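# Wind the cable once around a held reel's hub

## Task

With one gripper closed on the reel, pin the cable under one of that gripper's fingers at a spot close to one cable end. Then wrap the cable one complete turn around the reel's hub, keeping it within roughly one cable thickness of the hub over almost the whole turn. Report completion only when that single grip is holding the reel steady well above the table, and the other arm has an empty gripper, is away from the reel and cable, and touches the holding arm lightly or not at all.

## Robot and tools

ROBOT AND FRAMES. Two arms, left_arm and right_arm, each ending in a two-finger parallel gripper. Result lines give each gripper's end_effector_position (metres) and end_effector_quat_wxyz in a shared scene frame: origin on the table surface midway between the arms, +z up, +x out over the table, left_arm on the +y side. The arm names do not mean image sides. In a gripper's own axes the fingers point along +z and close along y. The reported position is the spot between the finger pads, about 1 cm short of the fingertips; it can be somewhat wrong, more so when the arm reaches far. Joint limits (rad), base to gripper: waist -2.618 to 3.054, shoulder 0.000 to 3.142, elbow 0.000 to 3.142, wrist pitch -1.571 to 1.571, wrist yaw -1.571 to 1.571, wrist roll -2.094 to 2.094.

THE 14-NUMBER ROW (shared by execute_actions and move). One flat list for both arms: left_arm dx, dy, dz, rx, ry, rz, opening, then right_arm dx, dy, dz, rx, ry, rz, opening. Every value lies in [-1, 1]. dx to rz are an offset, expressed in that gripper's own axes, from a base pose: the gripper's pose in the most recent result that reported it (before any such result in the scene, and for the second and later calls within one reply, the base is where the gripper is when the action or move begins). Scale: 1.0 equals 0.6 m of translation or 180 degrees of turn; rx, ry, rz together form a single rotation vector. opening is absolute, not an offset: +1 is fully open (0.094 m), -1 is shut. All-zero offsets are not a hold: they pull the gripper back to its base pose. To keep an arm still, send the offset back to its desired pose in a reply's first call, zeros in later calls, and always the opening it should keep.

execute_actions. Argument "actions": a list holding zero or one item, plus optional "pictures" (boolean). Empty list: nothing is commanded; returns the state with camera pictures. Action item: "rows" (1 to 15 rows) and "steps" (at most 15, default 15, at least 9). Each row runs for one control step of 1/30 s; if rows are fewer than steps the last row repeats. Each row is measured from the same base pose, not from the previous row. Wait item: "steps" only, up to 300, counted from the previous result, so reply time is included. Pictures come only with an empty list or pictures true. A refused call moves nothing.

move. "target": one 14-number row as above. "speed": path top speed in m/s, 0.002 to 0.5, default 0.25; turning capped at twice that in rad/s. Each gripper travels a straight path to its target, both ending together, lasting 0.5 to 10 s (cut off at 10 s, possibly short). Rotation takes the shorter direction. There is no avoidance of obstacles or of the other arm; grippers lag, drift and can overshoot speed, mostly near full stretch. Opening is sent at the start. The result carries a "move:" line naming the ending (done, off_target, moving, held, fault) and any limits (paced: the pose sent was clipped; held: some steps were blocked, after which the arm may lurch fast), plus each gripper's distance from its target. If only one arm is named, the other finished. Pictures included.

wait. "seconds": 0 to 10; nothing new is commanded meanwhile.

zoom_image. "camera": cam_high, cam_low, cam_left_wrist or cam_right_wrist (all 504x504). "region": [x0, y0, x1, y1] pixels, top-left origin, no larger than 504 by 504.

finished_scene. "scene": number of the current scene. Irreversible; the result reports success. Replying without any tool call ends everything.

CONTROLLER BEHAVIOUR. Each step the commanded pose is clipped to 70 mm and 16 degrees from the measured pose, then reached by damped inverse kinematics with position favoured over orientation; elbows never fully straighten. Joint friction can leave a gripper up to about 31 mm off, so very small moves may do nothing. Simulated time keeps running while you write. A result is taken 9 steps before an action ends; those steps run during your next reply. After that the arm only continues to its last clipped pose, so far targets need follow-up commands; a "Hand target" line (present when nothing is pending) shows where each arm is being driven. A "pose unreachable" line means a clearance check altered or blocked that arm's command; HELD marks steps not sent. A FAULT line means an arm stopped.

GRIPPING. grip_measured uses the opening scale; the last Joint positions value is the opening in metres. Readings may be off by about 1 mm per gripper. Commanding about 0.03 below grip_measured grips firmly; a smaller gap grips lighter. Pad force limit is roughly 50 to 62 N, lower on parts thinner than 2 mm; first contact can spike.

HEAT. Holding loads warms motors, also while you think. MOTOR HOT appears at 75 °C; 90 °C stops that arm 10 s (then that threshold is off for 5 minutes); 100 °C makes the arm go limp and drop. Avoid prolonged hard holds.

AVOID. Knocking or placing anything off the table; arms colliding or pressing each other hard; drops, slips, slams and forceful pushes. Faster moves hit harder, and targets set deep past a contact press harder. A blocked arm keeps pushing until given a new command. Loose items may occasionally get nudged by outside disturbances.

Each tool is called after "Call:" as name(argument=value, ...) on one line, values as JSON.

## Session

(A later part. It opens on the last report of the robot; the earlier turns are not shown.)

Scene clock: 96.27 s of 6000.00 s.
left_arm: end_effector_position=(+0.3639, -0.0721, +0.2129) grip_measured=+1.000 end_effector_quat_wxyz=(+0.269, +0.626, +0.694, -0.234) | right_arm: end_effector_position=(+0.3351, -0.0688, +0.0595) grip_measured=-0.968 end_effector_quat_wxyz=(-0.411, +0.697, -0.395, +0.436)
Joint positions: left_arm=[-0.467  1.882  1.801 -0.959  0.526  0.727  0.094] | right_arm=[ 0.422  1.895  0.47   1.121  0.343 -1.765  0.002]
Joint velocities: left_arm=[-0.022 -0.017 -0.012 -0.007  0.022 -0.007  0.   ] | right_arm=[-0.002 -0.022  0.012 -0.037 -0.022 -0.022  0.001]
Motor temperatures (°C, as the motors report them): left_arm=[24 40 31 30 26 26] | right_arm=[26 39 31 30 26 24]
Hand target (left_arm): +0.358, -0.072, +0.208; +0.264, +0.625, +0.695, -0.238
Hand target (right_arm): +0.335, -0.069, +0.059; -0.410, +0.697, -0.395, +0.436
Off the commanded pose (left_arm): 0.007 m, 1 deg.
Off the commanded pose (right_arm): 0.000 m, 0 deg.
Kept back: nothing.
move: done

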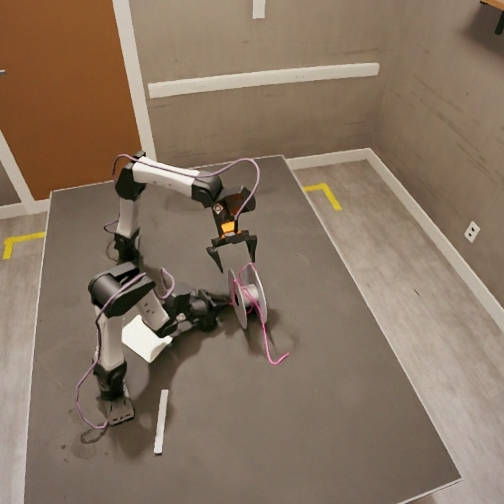

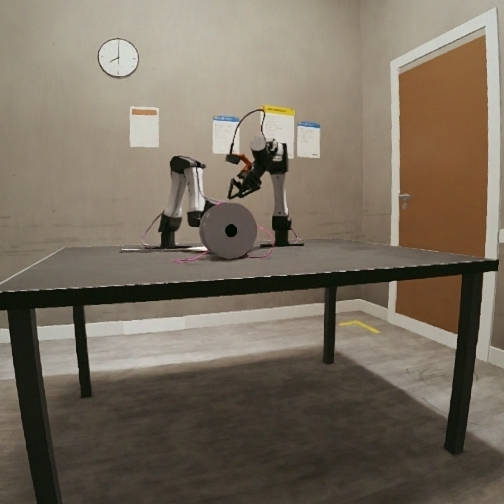

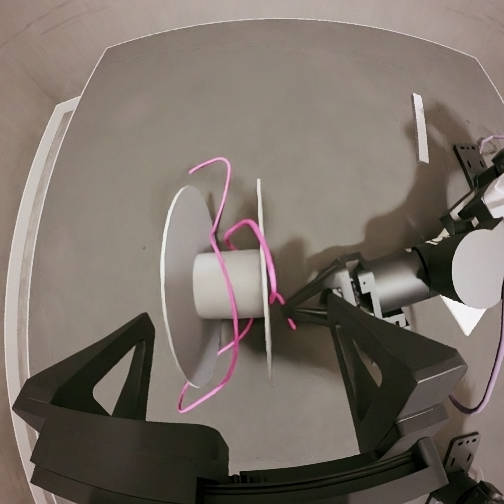

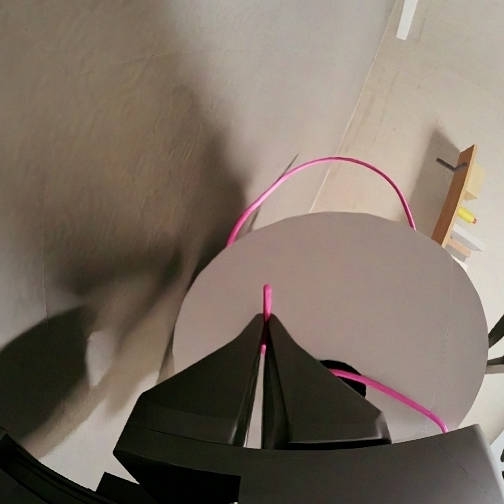

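Call:
move(target=[0,0.035,0.04,0,0,0,1, 0,0,0,0,0,0,-1], speed=0.06)

Scene clock: 97.43 s of 6000.00 s.
left_arm: end_effector_position=(+0.3791, -0.0825, +0.1968) grip_measured=+1.000 end_effector_quat_wxyz=(+0.264, +0.626, +0.696, -0.235) | right_arm: end_effector_position=(+0.3351, -0.0688, +0.0595) grip_measured=-0.968 end_effector_quat_wxyz=(-0.411, +0.697, -0.395, +0.436)
Joint positions: left_arm=[-0.467  1.961  1.851 -0.941  0.526  0.727  0.094] | right_arm=[ 0.422  1.895  0.47   1.121  0.343 -1.765  0.002]
Joint velocities: left_arm=[-0.002 -0.002  0.002 -0.007 -0.007  0.007  0.   ] | right_arm=[ 0.022 -0.012 -0.002 -0.022  0.007 -0.007 -0.001]
Motor temperatures (°C, as the motors report them): left_arm=[24 40 31 30 26 26] | right_arm=[26 39 31 31 26 24]
Hand target (left_arm): +0.387, -0.086, +0.196; +0.270, +0.626, +0.694, -0.234
Hand target (right_arm): +0.335, -0.069, +0.059; -0.411, +0.697, -0.395, +0.436
Off the commanded pose (left_arm): 0.008 m, 1 deg.
Off the commanded pose (right_arm): 0.000 m, 0 deg.
Kept back: nothing.
move: done

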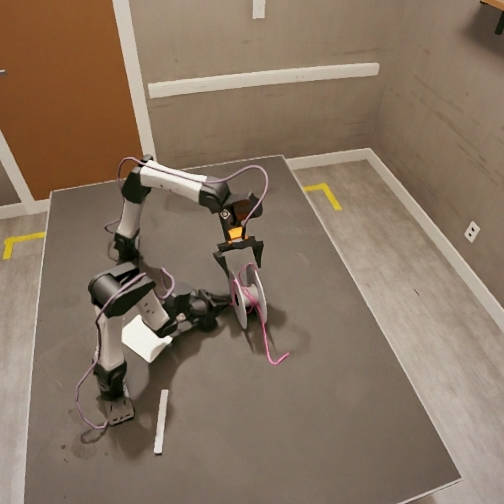

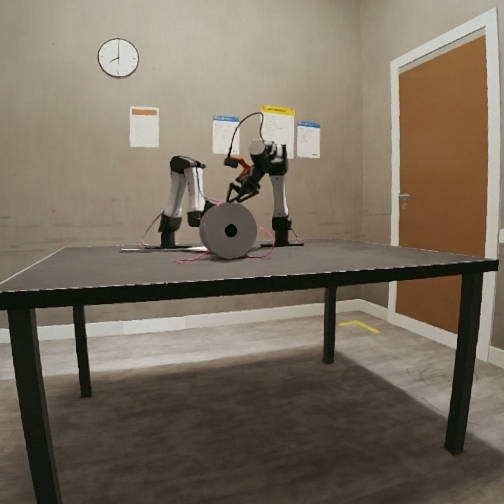

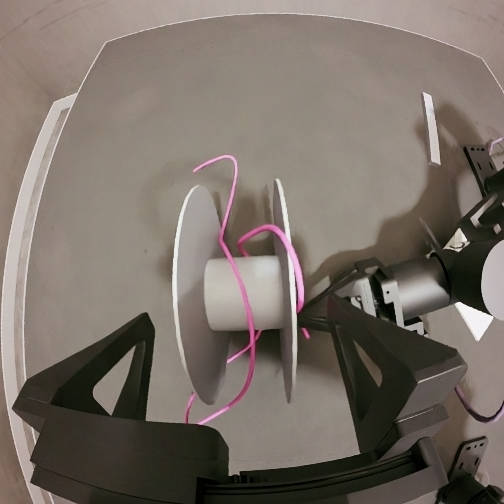

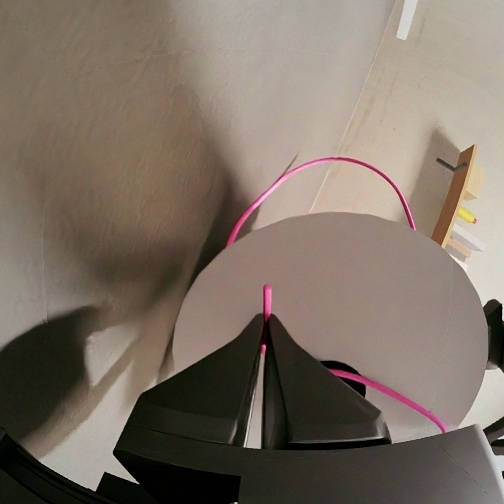

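Call:
move(target=[0.01,0,0.115,0,0,0,1, 0,0,0,0,0,0,-1], speed=0.06)

Call:
zoom_image(camera="cam_high", region=[190, 240, 290, 340])

Scene clock: 99.23 s of 6000.00 s.
left_arm: end_effector_position=(+0.3866, -0.1232, +0.1641) grip_measured=+1.000 end_effector_quat_wxyz=(+0.284, +0.628, +0.685, -0.235) | right_arm: end_effector_position=(+0.3351, -0.0688, +0.0595) grip_measured=-0.968 end_effector_quat_wxyz=(-0.411, +0.697, -0.395, +0.436)
Joint positions: left_arm=[-0.532  2.036  1.8   -0.741  0.499  0.668  0.094] | right_arm=[ 0.422  1.895  0.47   1.121  0.343 -1.765  0.002]
Joint velocities: left_arm=[-0.022 -0.007  0.002  0.022 -0.081  0.007  0.   ] | right_arm=[-0.002 -0.007 -0.017  0.007  0.022 -0.022 -0.001]
Motor temperatures (°C, as the motors report them): left_arm=[24 40 31 30 26 26] | right_arm=[26 39 31 31 26 24]
Hand target (left_arm): +0.384, -0.123, +0.141; +0.263, +0.626, +0.696, -0.234
Hand target (right_arm): +0.335, -0.069, +0.059; -0.411, +0.697, -0.395, +0.436
Off the commanded pose (left_arm): 0.023 m, 3 deg.
Off the commanded pose (right_arm): 0.000 m, 0 deg.
Kept back: nothing.
move: off_target (left_arm)

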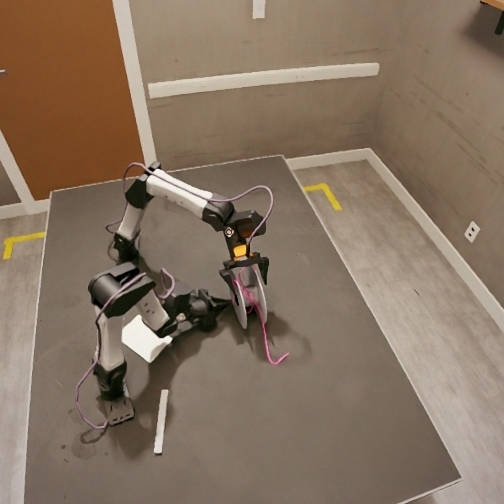

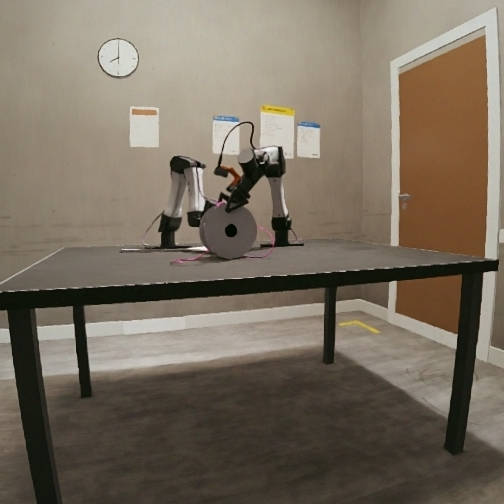

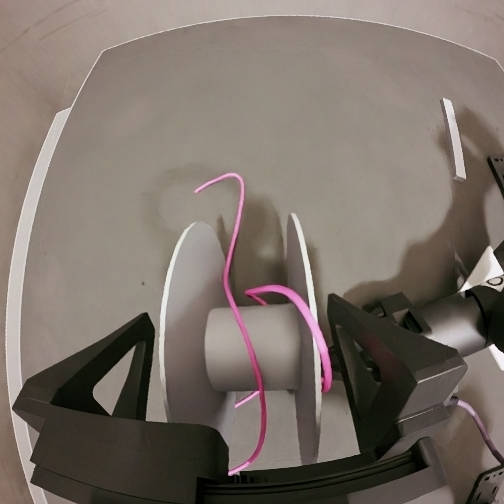

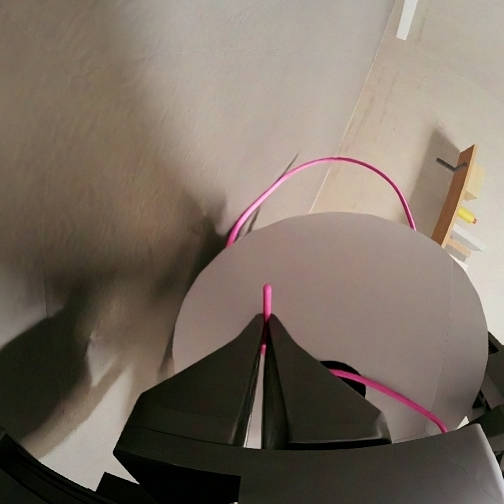

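Region (190, 240, 290, 340) of cam_high's 504x504 image, scaled by 5.040, with more detail than that image has.

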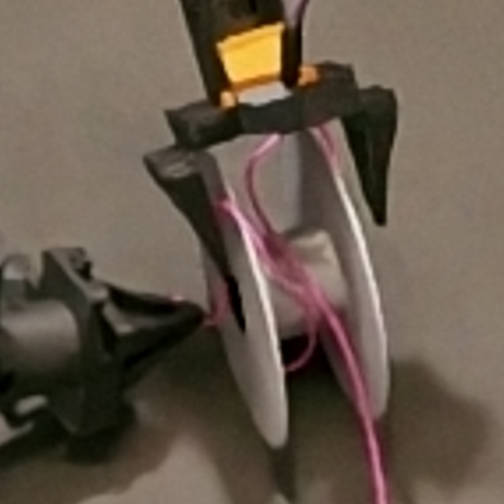

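Call:
move(target=[0.05,0,0.055,0,0.015,0,1, 0,0,0,0,0,0,-1], speed=0.05)

Call:
zoom_image(camera="cam_high", region=[190, 240, 290, 340])

Scene clock: 100.87 s of 6000.00 s.
left_arm: end_effector_position=(+0.3932, -0.1237, +0.1437) grip_measured=+1.000 end_effector_quat_wxyz=(+0.288, +0.628, +0.688, -0.223) | right_arm: end_effector_position=(+0.3351, -0.0688, +0.0595) grip_measured=-0.968 end_effector_quat_wxyz=(-0.411, +0.697, -0.395, +0.436)
Joint positions: left_arm=[-0.532  2.052  1.746 -0.664  0.475  0.67   0.094] | right_arm=[ 0.422  1.895  0.47   1.121  0.343 -1.765  0.002]
Joint velocities: left_arm=[ 0.002  0.002 -0.032 -0.037 -0.022 -0.022  0.   ] | right_arm=[-0.002  0.002 -0.027 -0.139 -0.007 -0.051 -0.001]
Motor temperatures (°C, as the motors report them): left_arm=[24 40 31 30 26 26] | right_arm=[26 39 31 31 26 24]
Hand target (left_arm): +0.388, -0.123, +0.120; +0.268, +0.634, +0.692, -0.220
Hand target (right_arm): +0.335, -0.069, +0.059; -0.411, +0.697, -0.395, +0.436
Off the commanded pose (left_arm): 0.025 m, 2 deg.
Off the commanded pose (right_arm): 0.000 m, 0 deg.
Kept back: nothing.
move: off_target (left_arm)

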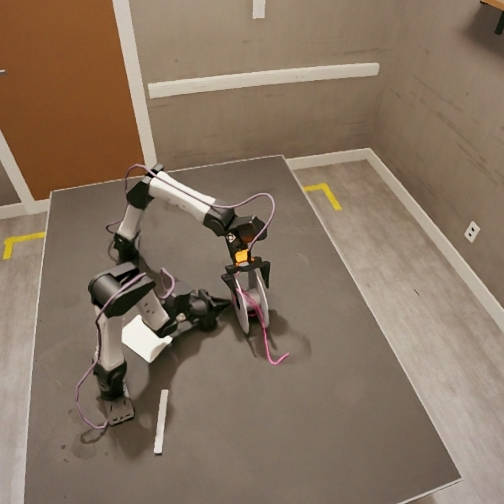

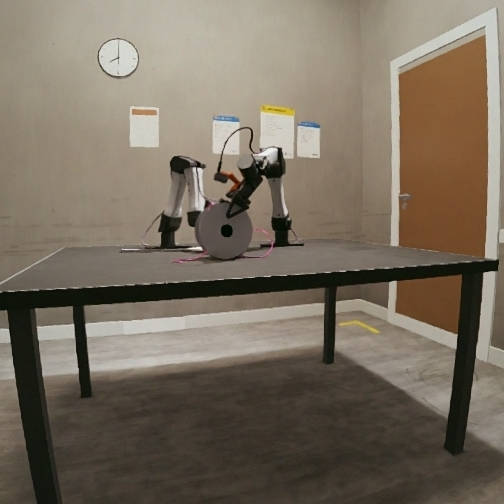

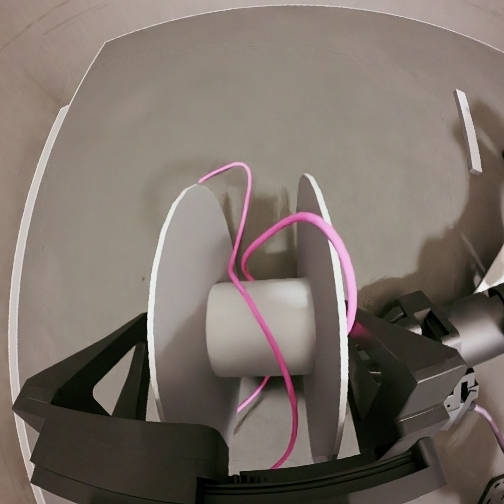

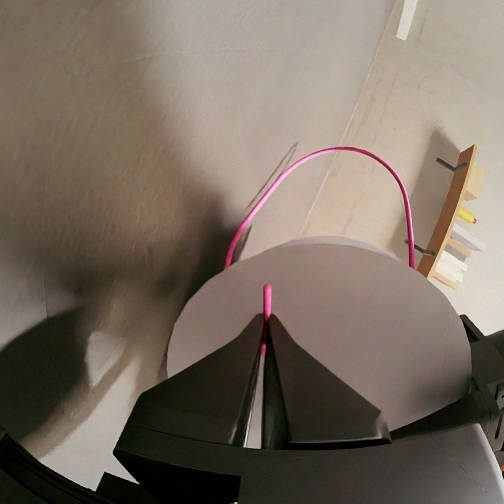

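Region (190, 240, 290, 340) of cam_high's 504x504 image, scaled by 5.040, with more detail than that image has.

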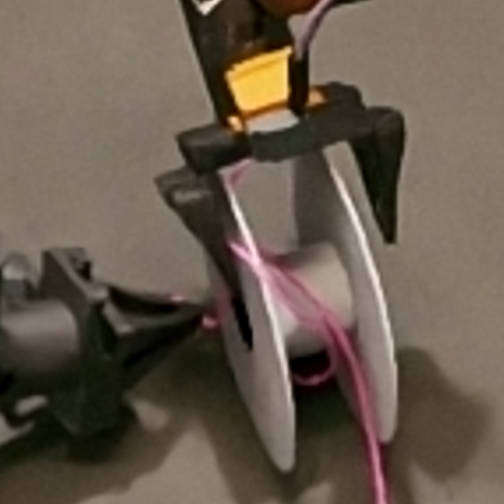

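Call:
move(target=[0,0,0,0,0,0,0.37, 0,0,0,0,0,0,-1])

Call:
move(target=[0,0,0,0,0,0,0.37, 0,0,0,0,0,0,-0.5])

Call:
move(target=[0,0,0,0,0,0,0.37, 0,0,-0.15,0,0,0,-0.5], speed=0.12)

Scene clock: 101.97 s of 6000.00 s.
left_arm: end_effector_position=(+0.3913, -0.1250, +0.1451) grip_measured=+0.405 end_effector_quat_wxyz=(+0.288, +0.627, +0.687, -0.230) | right_arm: end_effector_position=(+0.3351, -0.0687, +0.0596) grip_measured=-0.968 end_effector_quat_wxyz=(-0.411, +0.696, -0.395, +0.436)
Joint positions: left_arm=[-0.533  2.051  1.746 -0.665  0.488  0.665  0.066] | right_arm=[ 0.422  1.895  0.47   1.122  0.343 -1.765  0.002]
Joint velocities: left_arm=[-0.007 -0.002 -0.012 -0.037  0.037 -0.022 -0.   ] | right_arm=[ 0.017 -0.012 -0.022 -0.037 -0.081 -0.022  0.   ]
Motor temperatures (°C, as the motors report them): left_arm=[24 40 31 30 26 26] | right_arm=[26 39 31 31 26 24]
Hand target (left_arm): +0.393, -0.124, +0.144; +0.289, +0.628, +0.688, -0.223
Hand target (right_arm): +0.335, -0.069, +0.059; -0.411, +0.697, -0.395, +0.436
Off the commanded pose (left_arm): 0.003 m, 1 deg.
Off the commanded pose (right_arm): 0.000 m, 0 deg.
Kept back: nothing.
move: done

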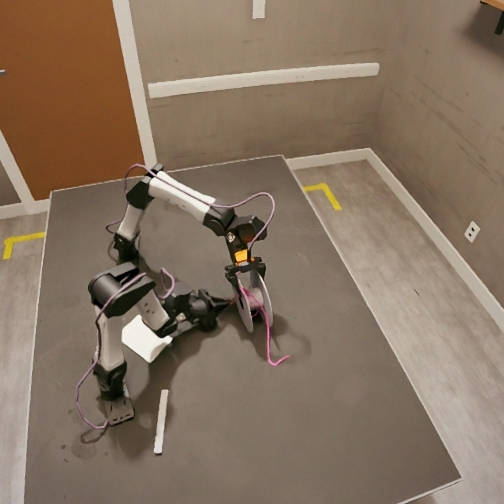

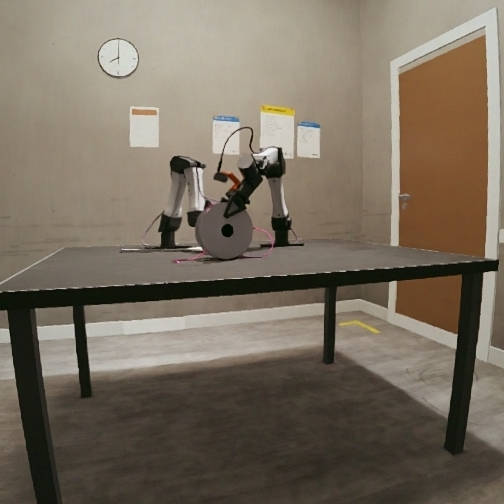

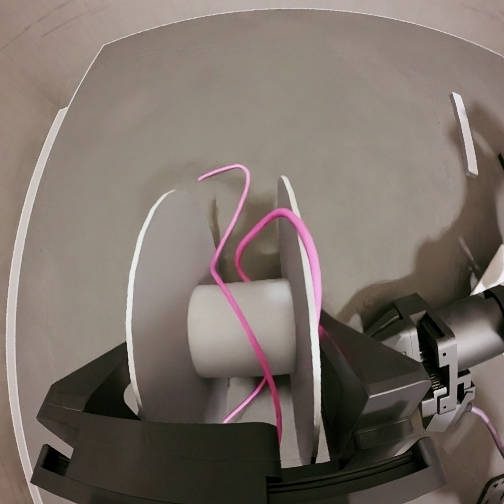

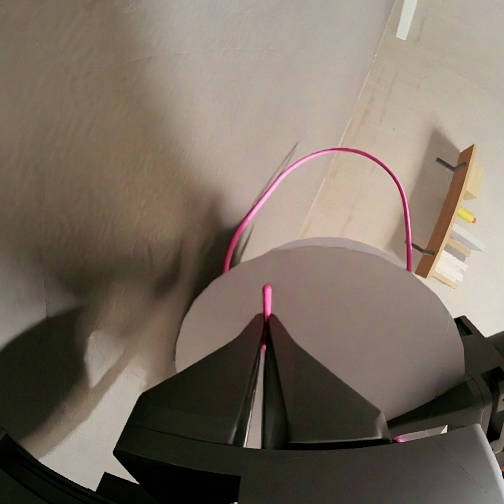

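Scene clock: 102.47 s of 6000.00 s.
left_arm: end_effector_position=(+0.3912, -0.1251, +0.1451) grip_measured=+0.405 end_effector_quat_wxyz=(+0.288, +0.627, +0.686, -0.230) | right_arm: end_effector_position=(+0.3351, -0.0687, +0.0595) grip_measured=-0.502 end_effector_quat_wxyz=(-0.411, +0.696, -0.395, +0.436)
Joint positions: left_arm=[-0.533  2.051  1.746 -0.665  0.488  0.665  0.066] | right_arm=[ 0.422  1.895  0.47   1.121  0.343 -1.765  0.023]
Joint velocities: left_arm=[ 0.007 -0.002  0.007  0.037 -0.007 -0.066 -0.001] | right_arm=[ 0.007  0.007 -0.002  0.007  0.022 -0.007 -0.   ]
Motor temperatures (°C, as the motors report them): left_arm=[24 40 31 30 26 26] | right_arm=[26 39 31 31 26 24]
Hand target (left_arm): +0.391, -0.125, +0.145; +0.288, +0.627, +0.687, -0.230
Hand target (right_arm): +0.335, -0.069, +0.060; -0.411, +0.696, -0.395, +0.436
Off the commanded pose (left_arm): 0.000 m, 0 deg.
Off the commanded pose (right_arm): 0.000 m, 0 deg.
Kept back: nothing.
move: done

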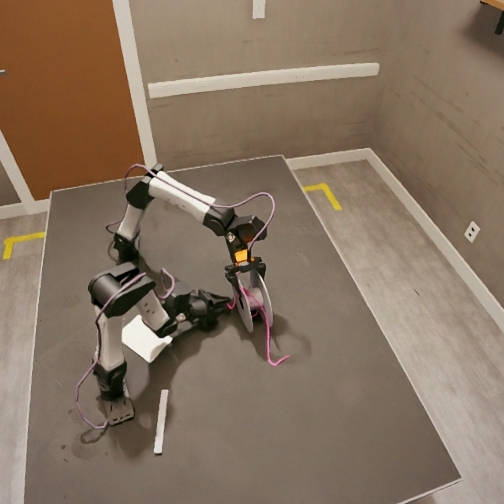

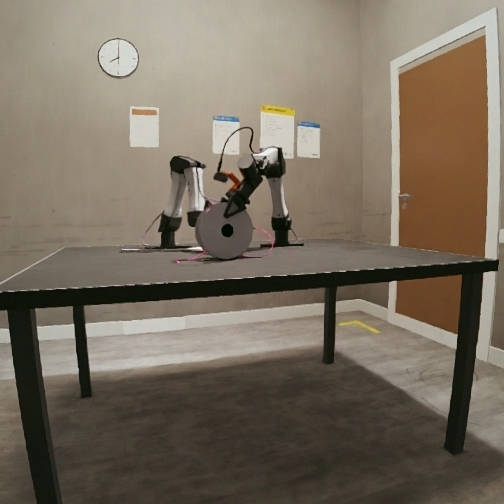

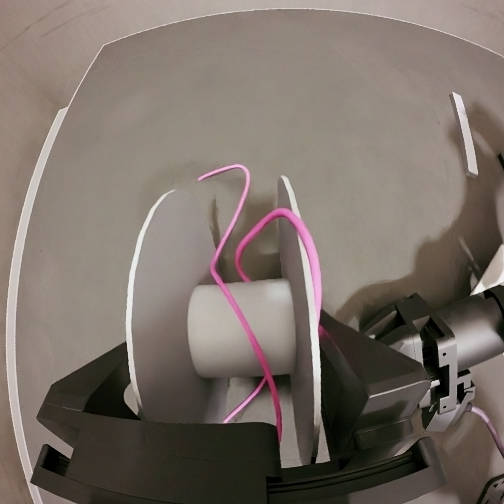

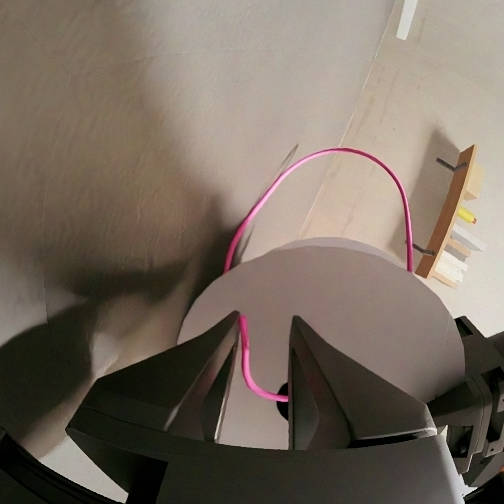

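Scene clock: 103.87 s of 6000.00 s.
left_arm: end_effector_position=(+0.3912, -0.1251, +0.1451) grip_measured=+0.405 end_effector_quat_wxyz=(+0.288, +0.627, +0.686, -0.230) | right_arm: end_effector_position=(+0.2565, -0.0863, +0.0870) grip_measured=-0.502 end_effector_quat_wxyz=(-0.411, +0.696, -0.394, +0.437)
Joint positions: left_arm=[-0.533  2.051  1.746 -0.665  0.488  0.665  0.066] | right_arm=[ 0.573  1.496  0.21   0.963  0.487 -1.716  0.023]
Joint velocities: left_arm=[-0.007 -0.002 -0.007 -0.007  0.007  0.037 -0.001] | right_arm=[ 0.002 -0.012  0.012 -0.007  0.007 -0.022 -0.   ]
Motor temperatures (°C, as the motors report them): left_arm=[24 40 31 30 26 26] | right_arm=[26 38 31 31 26 24]
Hand target (left_arm): +0.391, -0.125, +0.145; +0.288, +0.627, +0.686, -0.230
Hand target (right_arm): +0.251, -0.089, +0.086; -0.412, +0.696, -0.395, +0.435
Off the commanded pose (left_arm): 0.000 m, 0 deg.
Off the commanded pose (right_arm): 0.006 m, 0 deg.
Kept back: nothing.
move: done

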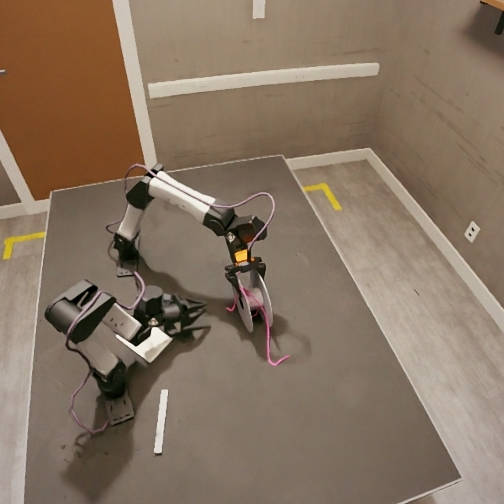

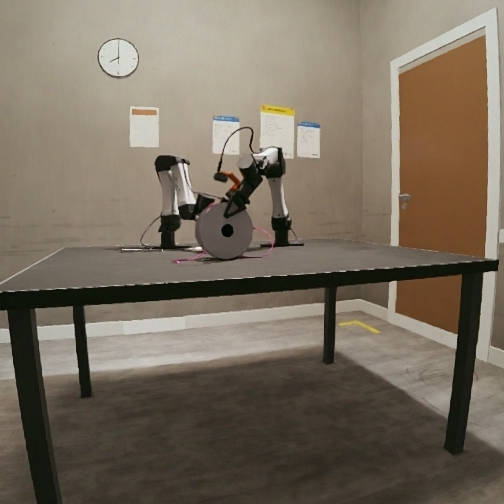

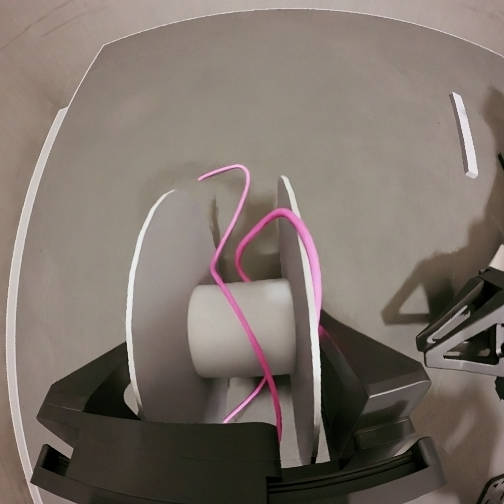

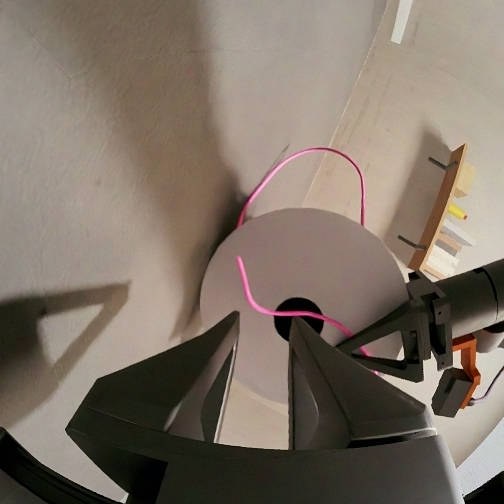

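Call:
move(target=[0,0,0,0,0,0,0.37, 0.352,0.067,-0.06,-0.353,0.332,0.562,0], speed=0.3)

Call:
move(target=[0,0,0,0,0,0,0.37, -0.25,0.05,0.09,0,0,0,0], speed=0.2)

Scene clock: 109.23 s of 6000.00 s.
left_arm: end_effector_position=(+0.3912, -0.1251, +0.1451) grip_measured=+0.405 end_effector_quat_wxyz=(+0.288, +0.627, +0.686, -0.230) | right_arm: end_effector_position=(+0.2765, -0.3023, +0.1165) grip_measured=-0.001 end_effector_quat_wxyz=(+0.000, -0.012, +1.000, -0.004)
Joint positions: left_arm=[-0.533  2.051  1.746 -0.665  0.488  0.665  0.066] | right_arm=[-0.302  1.778  1.501 -1.291  0.008 -0.149  0.047]
Joint velocities: left_arm=[-0.007  0.012 -0.012  0.007 -0.007 -0.037 -0.001] | right_arm=[-0.002  0.002 -0.022  0.007  0.007  0.037  0.   ]
Motor temperatures (°C, as the motors report them): left_arm=[24 41 31 30 26 26] | right_arm=[26 37 31 31 26 24]
Hand target (left_arm): +0.391, -0.125, +0.145; +0.288, +0.627, +0.686, -0.230
Hand target (right_arm): +0.280, -0.303, +0.119; +0.001, -0.004, +1.000, +0.000
Off the commanded pose (left_arm): 0.000 m, 0 deg.
Off the commanded pose (right_arm): 0.006 m, 1 deg.
Kept back: nothing.
move: done

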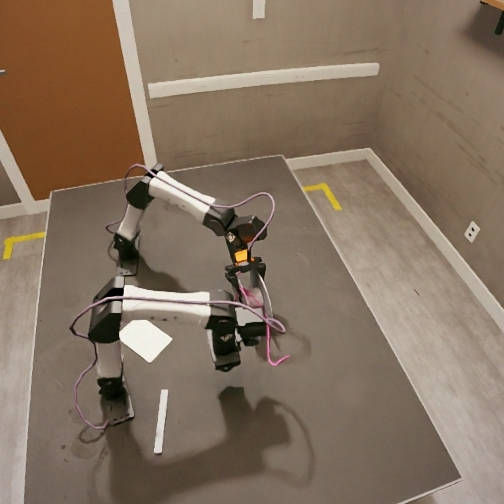

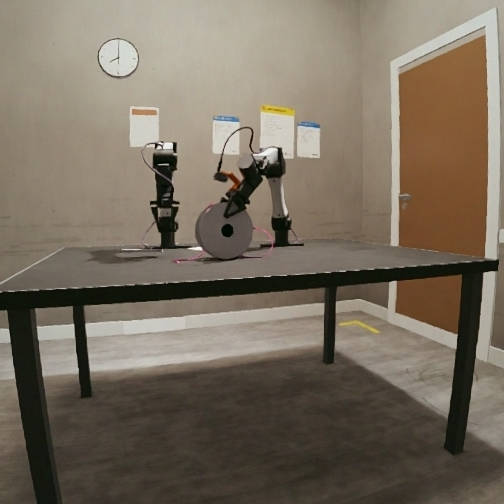

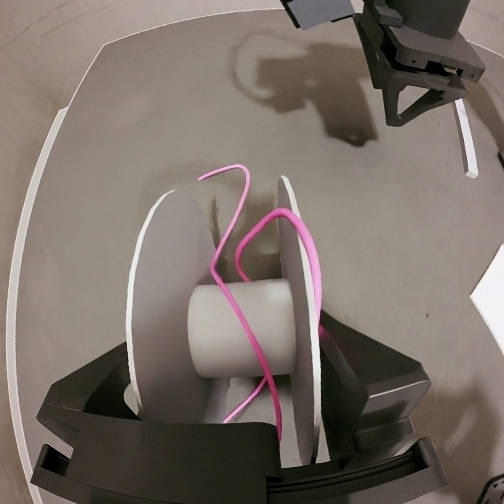

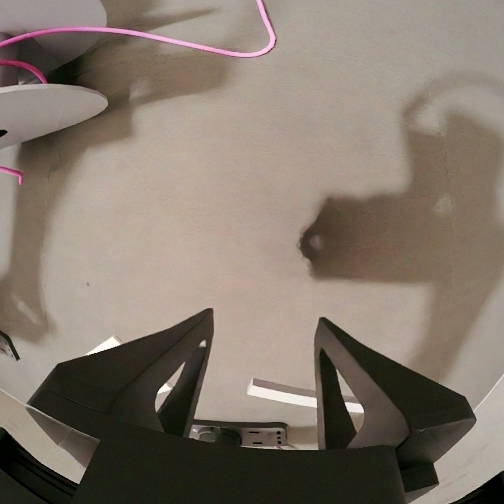

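Scene clock: 110.80 s of 6000.00 s.
left_arm: end_effector_position=(+0.3912, -0.1251, +0.1451) grip_measured=+0.405 end_effector_quat_wxyz=(+0.288, +0.627, +0.686, -0.230) | right_arm: end_effector_position=(+0.4221, -0.2738, +0.0583) grip_measured=-0.001 end_effector_quat_wxyz=(-0.002, -0.013, +1.000, -0.004)
Joint positions: left_arm=[-0.533  2.051  1.746 -0.665  0.488  0.665  0.066] | right_arm=[-0.203  2.427  2.256 -1.404  0.008 -0.052  0.047]
Joint velocities: left_arm=[ 0.002 -0.012 -0.007  0.007  0.007  0.007 -0.   ] | right_arm=[ 0.002 -0.002  0.007  0.007 -0.051 -0.051  0.   ]
Motor temperatures (°C, as the motors report them): left_arm=[24 42 32 30 26 26] | right_arm=[26 38 32 31 26 24]
Hand target (left_arm): +0.391, -0.125, +0.145; +0.288, +0.627, +0.686, -0.230
Hand target (right_arm): +0.425, -0.271, +0.060; +0.001, -0.012, +1.000, -0.004
Off the commanded pose (left_arm): 0.000 m, 0 deg.
Off the commanded pose (right_arm): 0.007 m, 0 deg.
Kept back: nothing.
move: done

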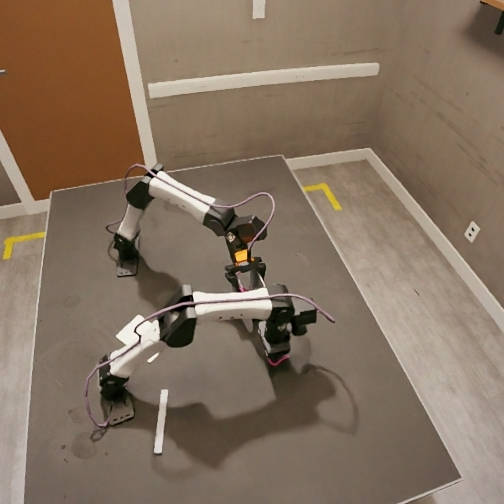

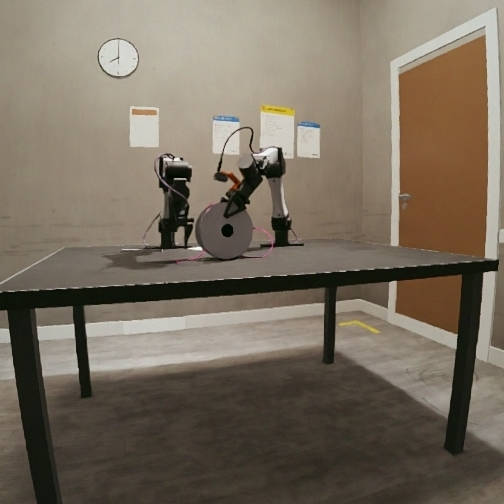

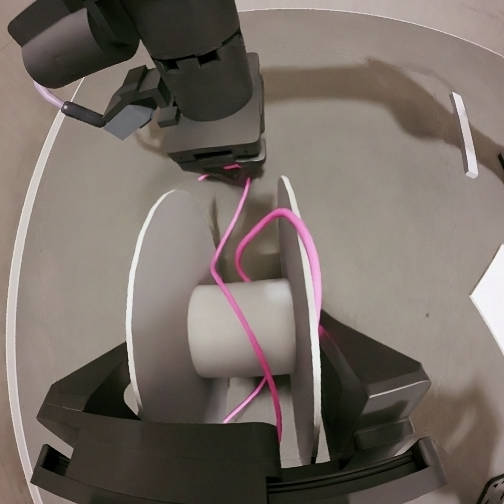

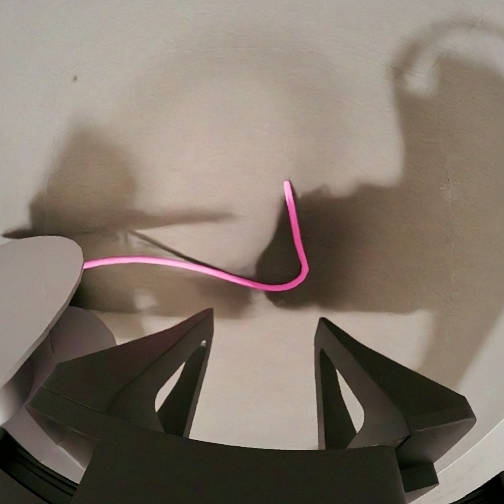

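Call:
move(target=[0,0,0,0,0,0,0.37, -0.05,-0.035,0.12,0,0,0,0], speed=0.06)

Call:
move(target=[0,0,0,0,0,0,0.37, 0,0,0.04,0,0,0,-1], speed=0.2)

Scene clock: 112.73 s of 6000.00 s.
left_arm: end_effector_position=(+0.3912, -0.1251, +0.1451) grip_measured=+0.405 end_effector_quat_wxyz=(+0.288, +0.627, +0.686, -0.230) | right_arm: end_effector_position=(+0.4409, -0.2858, +0.0164) grip_measured=-0.001 end_effector_quat_wxyz=(-0.002, -0.016, +1.000, -0.000)
Joint positions: left_arm=[-0.533  2.051  1.746 -0.665  0.488  0.665  0.066] | right_arm=[-0.23   2.542  2.301 -1.333  0.001 -0.085  0.047]
Joint velocities: left_arm=[-0.007  0.007 -0.007  0.037  0.007  0.037  0.   ] | right_arm=[-0.007 -0.007 -0.017 -0.007 -0.051  0.037 -0.   ]
Motor temperatures (°C, as the motors report them): left_arm=[24 42 32 30 26 26] | right_arm=[26 38 32 30 26 24]
Hand target (left_arm): +0.391, -0.125, +0.145; +0.288, +0.627, +0.686, -0.230
Hand target (right_arm): +0.449, -0.295, -0.013; -0.002, -0.013, +1.000, -0.005
Off the commanded pose (left_arm): 0.000 m, 0 deg.
Off the commanded pose (right_arm): 0.033 m, 1 deg.
Kept back: nothing.
move: off_target (right_arm)

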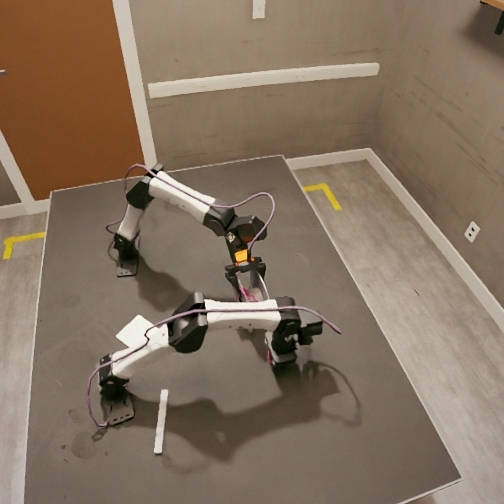

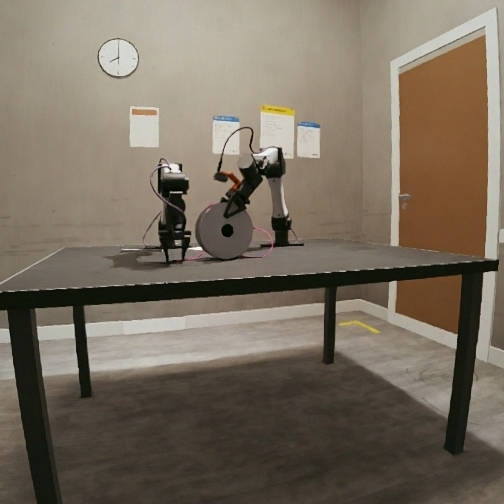

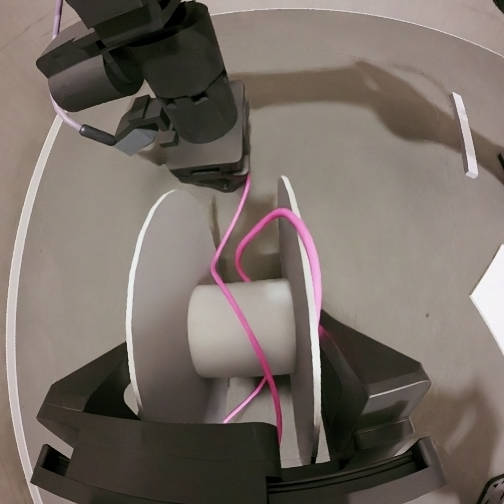

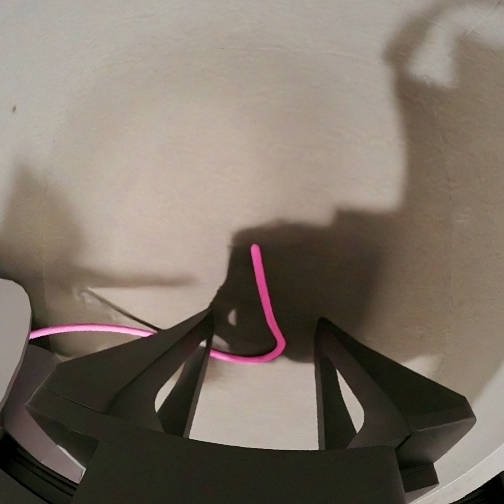

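Scene clock: 113.43 s of 6000.00 s.
left_arm: end_effector_position=(+0.3912, -0.1251, +0.1451) grip_measured=+0.405 end_effector_quat_wxyz=(+0.288, +0.627, +0.686, -0.230) | right_arm: end_effector_position=(+0.4409, -0.2858, +0.0163) grip_measured=-0.966 end_effector_quat_wxyz=(+0.005, -0.016, +1.000, -0.001)
Joint positions: left_arm=[-0.533  2.051  1.746 -0.665  0.488  0.665  0.066] | right_arm=[-0.23   2.519  2.258 -1.299  0.001 -0.085  0.002]
Joint velocities: left_arm=[-0.007 -0.012  0.012  0.007  0.081  0.007  0.   ] | right_arm=[-0.002 -0.002 -0.007 -0.11  -0.007 -0.007 -0.   ]
Motor temperatures (°C, as the motors report them): left_arm=[24 42 32 30 26 26] | right_arm=[26 38 32 30 26 24]
Hand target (left_arm): +0.391, -0.125, +0.145; +0.288, +0.627, +0.686, -0.230
Hand target (right_arm): +0.440, -0.286, -0.007; -0.003, -0.016, +1.000, -0.000
Off the commanded pose (left_arm): 0.000 m, 0 deg.
Off the commanded pose (right_arm): 0.024 m, 1 deg.
Kept back: nothing.
move: off_target (right_arm)

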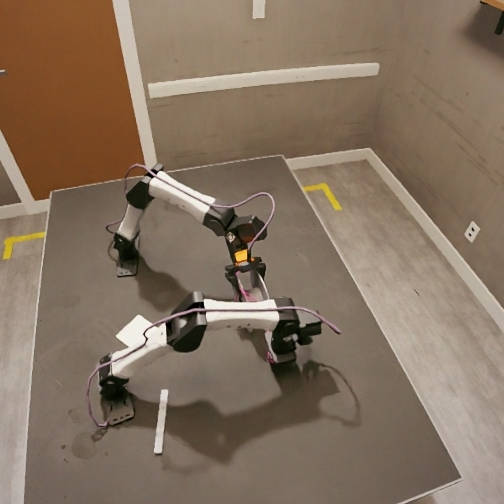

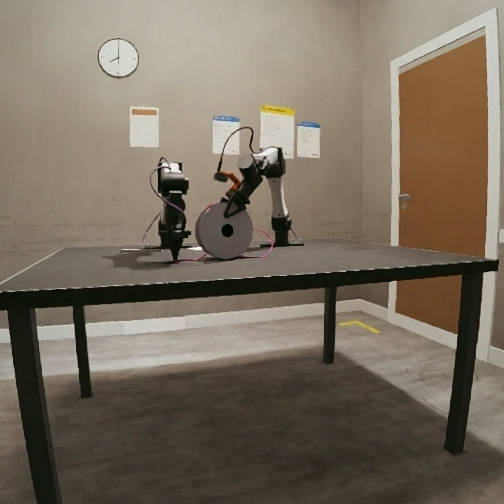

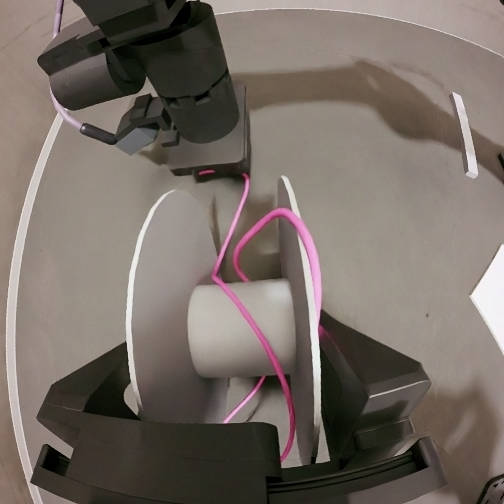

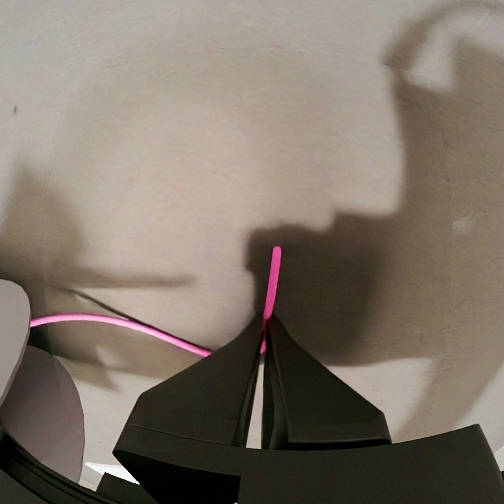

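Call:
move(target=[-0.117,0.008,-0.382,0,-0.12,0,0.37, 0.033,-0.2,-0.07,0,0,0.35,-1], speed=0.12)

Scene clock: 118.90 s of 6000.00 s.
left_arm: end_effector_position=(+0.3792, -0.0209, +0.3314) grip_measured=+0.405 end_effector_quat_wxyz=(+0.381, +0.563, +0.647, -0.345) | right_arm: end_effector_position=(+0.4226, -0.4011, +0.0579) grip_measured=-0.967 end_effector_quat_wxyz=(+0.004, +0.501, +0.866, +0.004)
Joint positions: left_arm=[-0.243  1.778  1.929 -1.001  0.891  0.706  0.066] | right_arm=[-0.471  2.557  2.495 -1.498 -0.006  0.756  0.002]
Joint velocities: left_arm=[-0.012 -0.007 -0.007 -0.066  0.066  0.007  0.   ] | right_arm=[-0.007  0.012  0.012  0.022  0.022  0.007  0.002]
Motor temperatures (°C, as the motors report them): left_arm=[24 43 32 31 26 26] | right_arm=[26 40 32 30 26 24]
Hand target (left_arm): +0.373, -0.020, +0.359; +0.411, +0.572, +0.620, -0.346
Hand target (right_arm): +0.423, -0.407, +0.059; +0.007, +0.508, +0.861, +0.001
Off the commanded pose (left_arm): 0.029 m, 5 deg.
Off the commanded pose (right_arm): 0.006 m, 1 deg.
Kept back: nothing.
move: off_target (left_arm)

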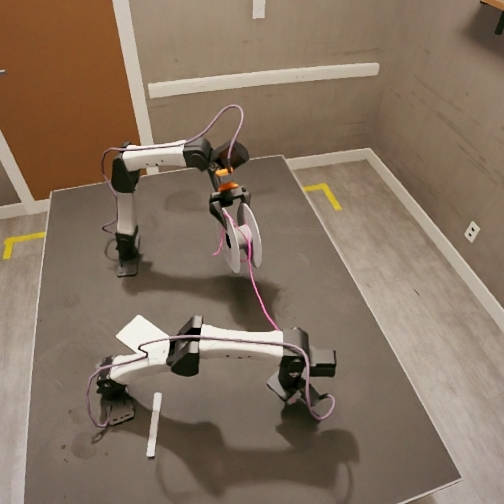

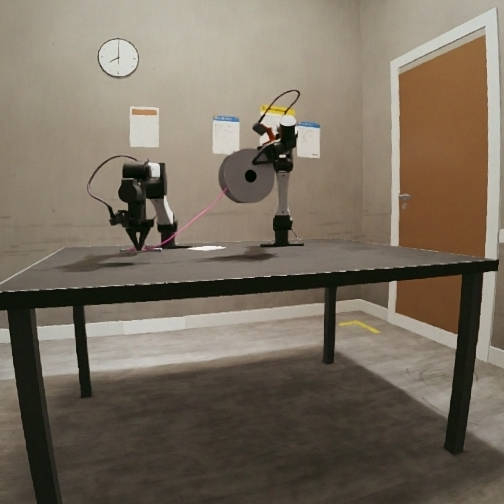

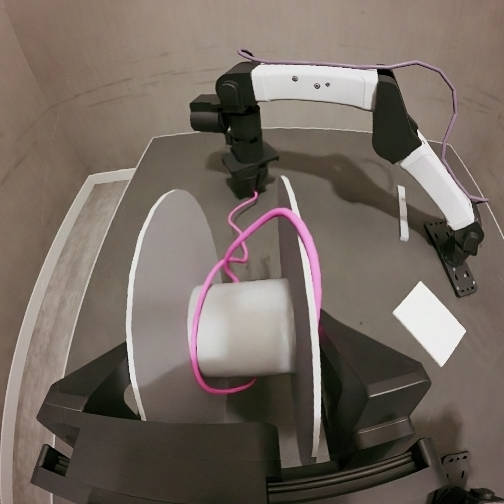

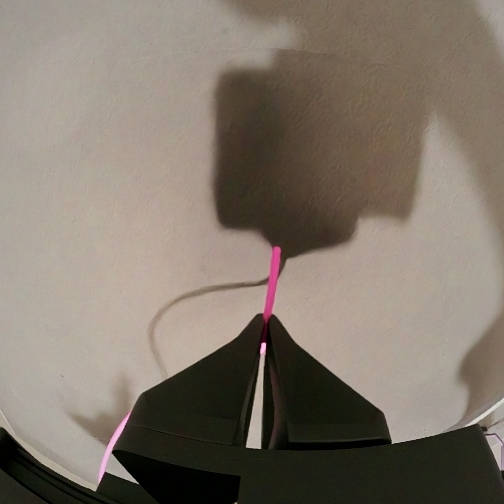

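Call:
move(target=[-0.175,0,-0.168,0,-0.06,0,0.37, 0,0,0,0,0,0,-1], speed=0.08)

Scene clock: 121.77 s of 6000.00 s.
left_arm: end_effector_position=(+0.3783, +0.0184, +0.4634) grip_measured=+0.405 end_effector_quat_wxyz=(+0.446, +0.517, +0.619, -0.389) | right_arm: end_effector_position=(+0.4221, -0.4010, +0.0579) grip_measured=-0.967 end_effector_quat_wxyz=(+0.003, +0.501, +0.865, +0.004)
Joint positions: left_arm=[-0.109  2.045  2.811 -1.451  1.077  0.6    0.066] | right_arm=[-0.471  2.557  2.495 -1.5   -0.006  0.757  0.002]
Joint velocities: left_arm=[ 0.007  0.037  0.105 -0.051 -0.007 -0.051  0.   ] | right_arm=[-0.007 -0.007 -0.002 -0.066  0.022  0.007  0.   ]
Motor temperatures (°C, as the motors report them): left_arm=[24 43 33 31 26 26] | right_arm=[26 40 32 29 26 24]
Hand target (left_arm): +0.375, +0.019, +0.472; +0.453, +0.519, +0.605, -0.399
Hand target (right_arm): +0.423, -0.401, +0.058; +0.004, +0.501, +0.866, +0.004
Off the commanded pose (left_arm): 0.008 m, 2 deg.
Off the commanded pose (right_arm): 0.001 m, 0 deg.
Kept back: nothing.
move: done

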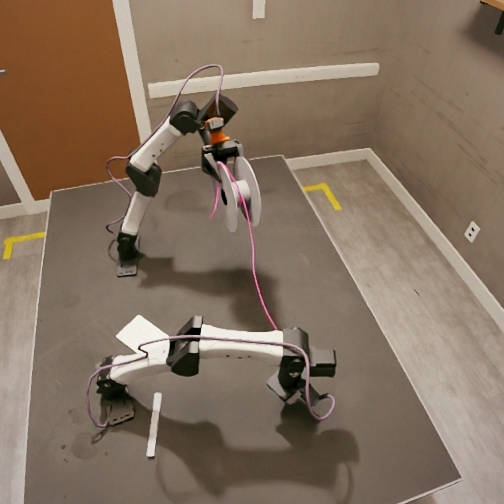

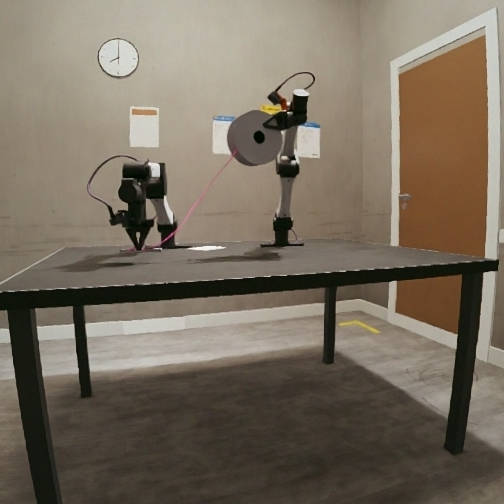

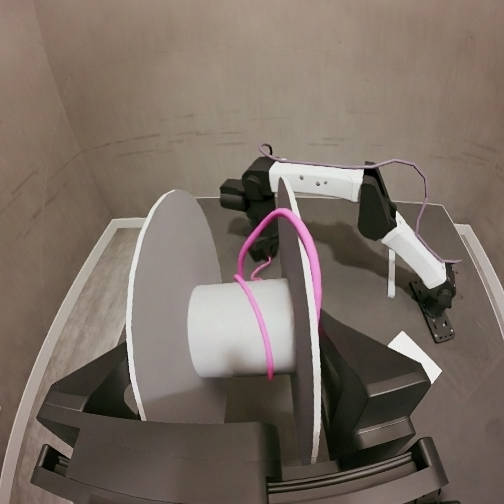

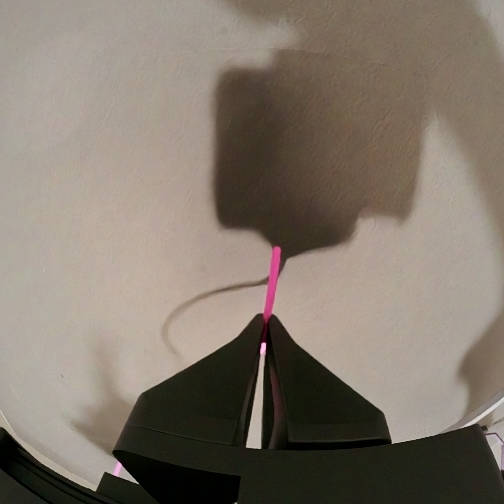

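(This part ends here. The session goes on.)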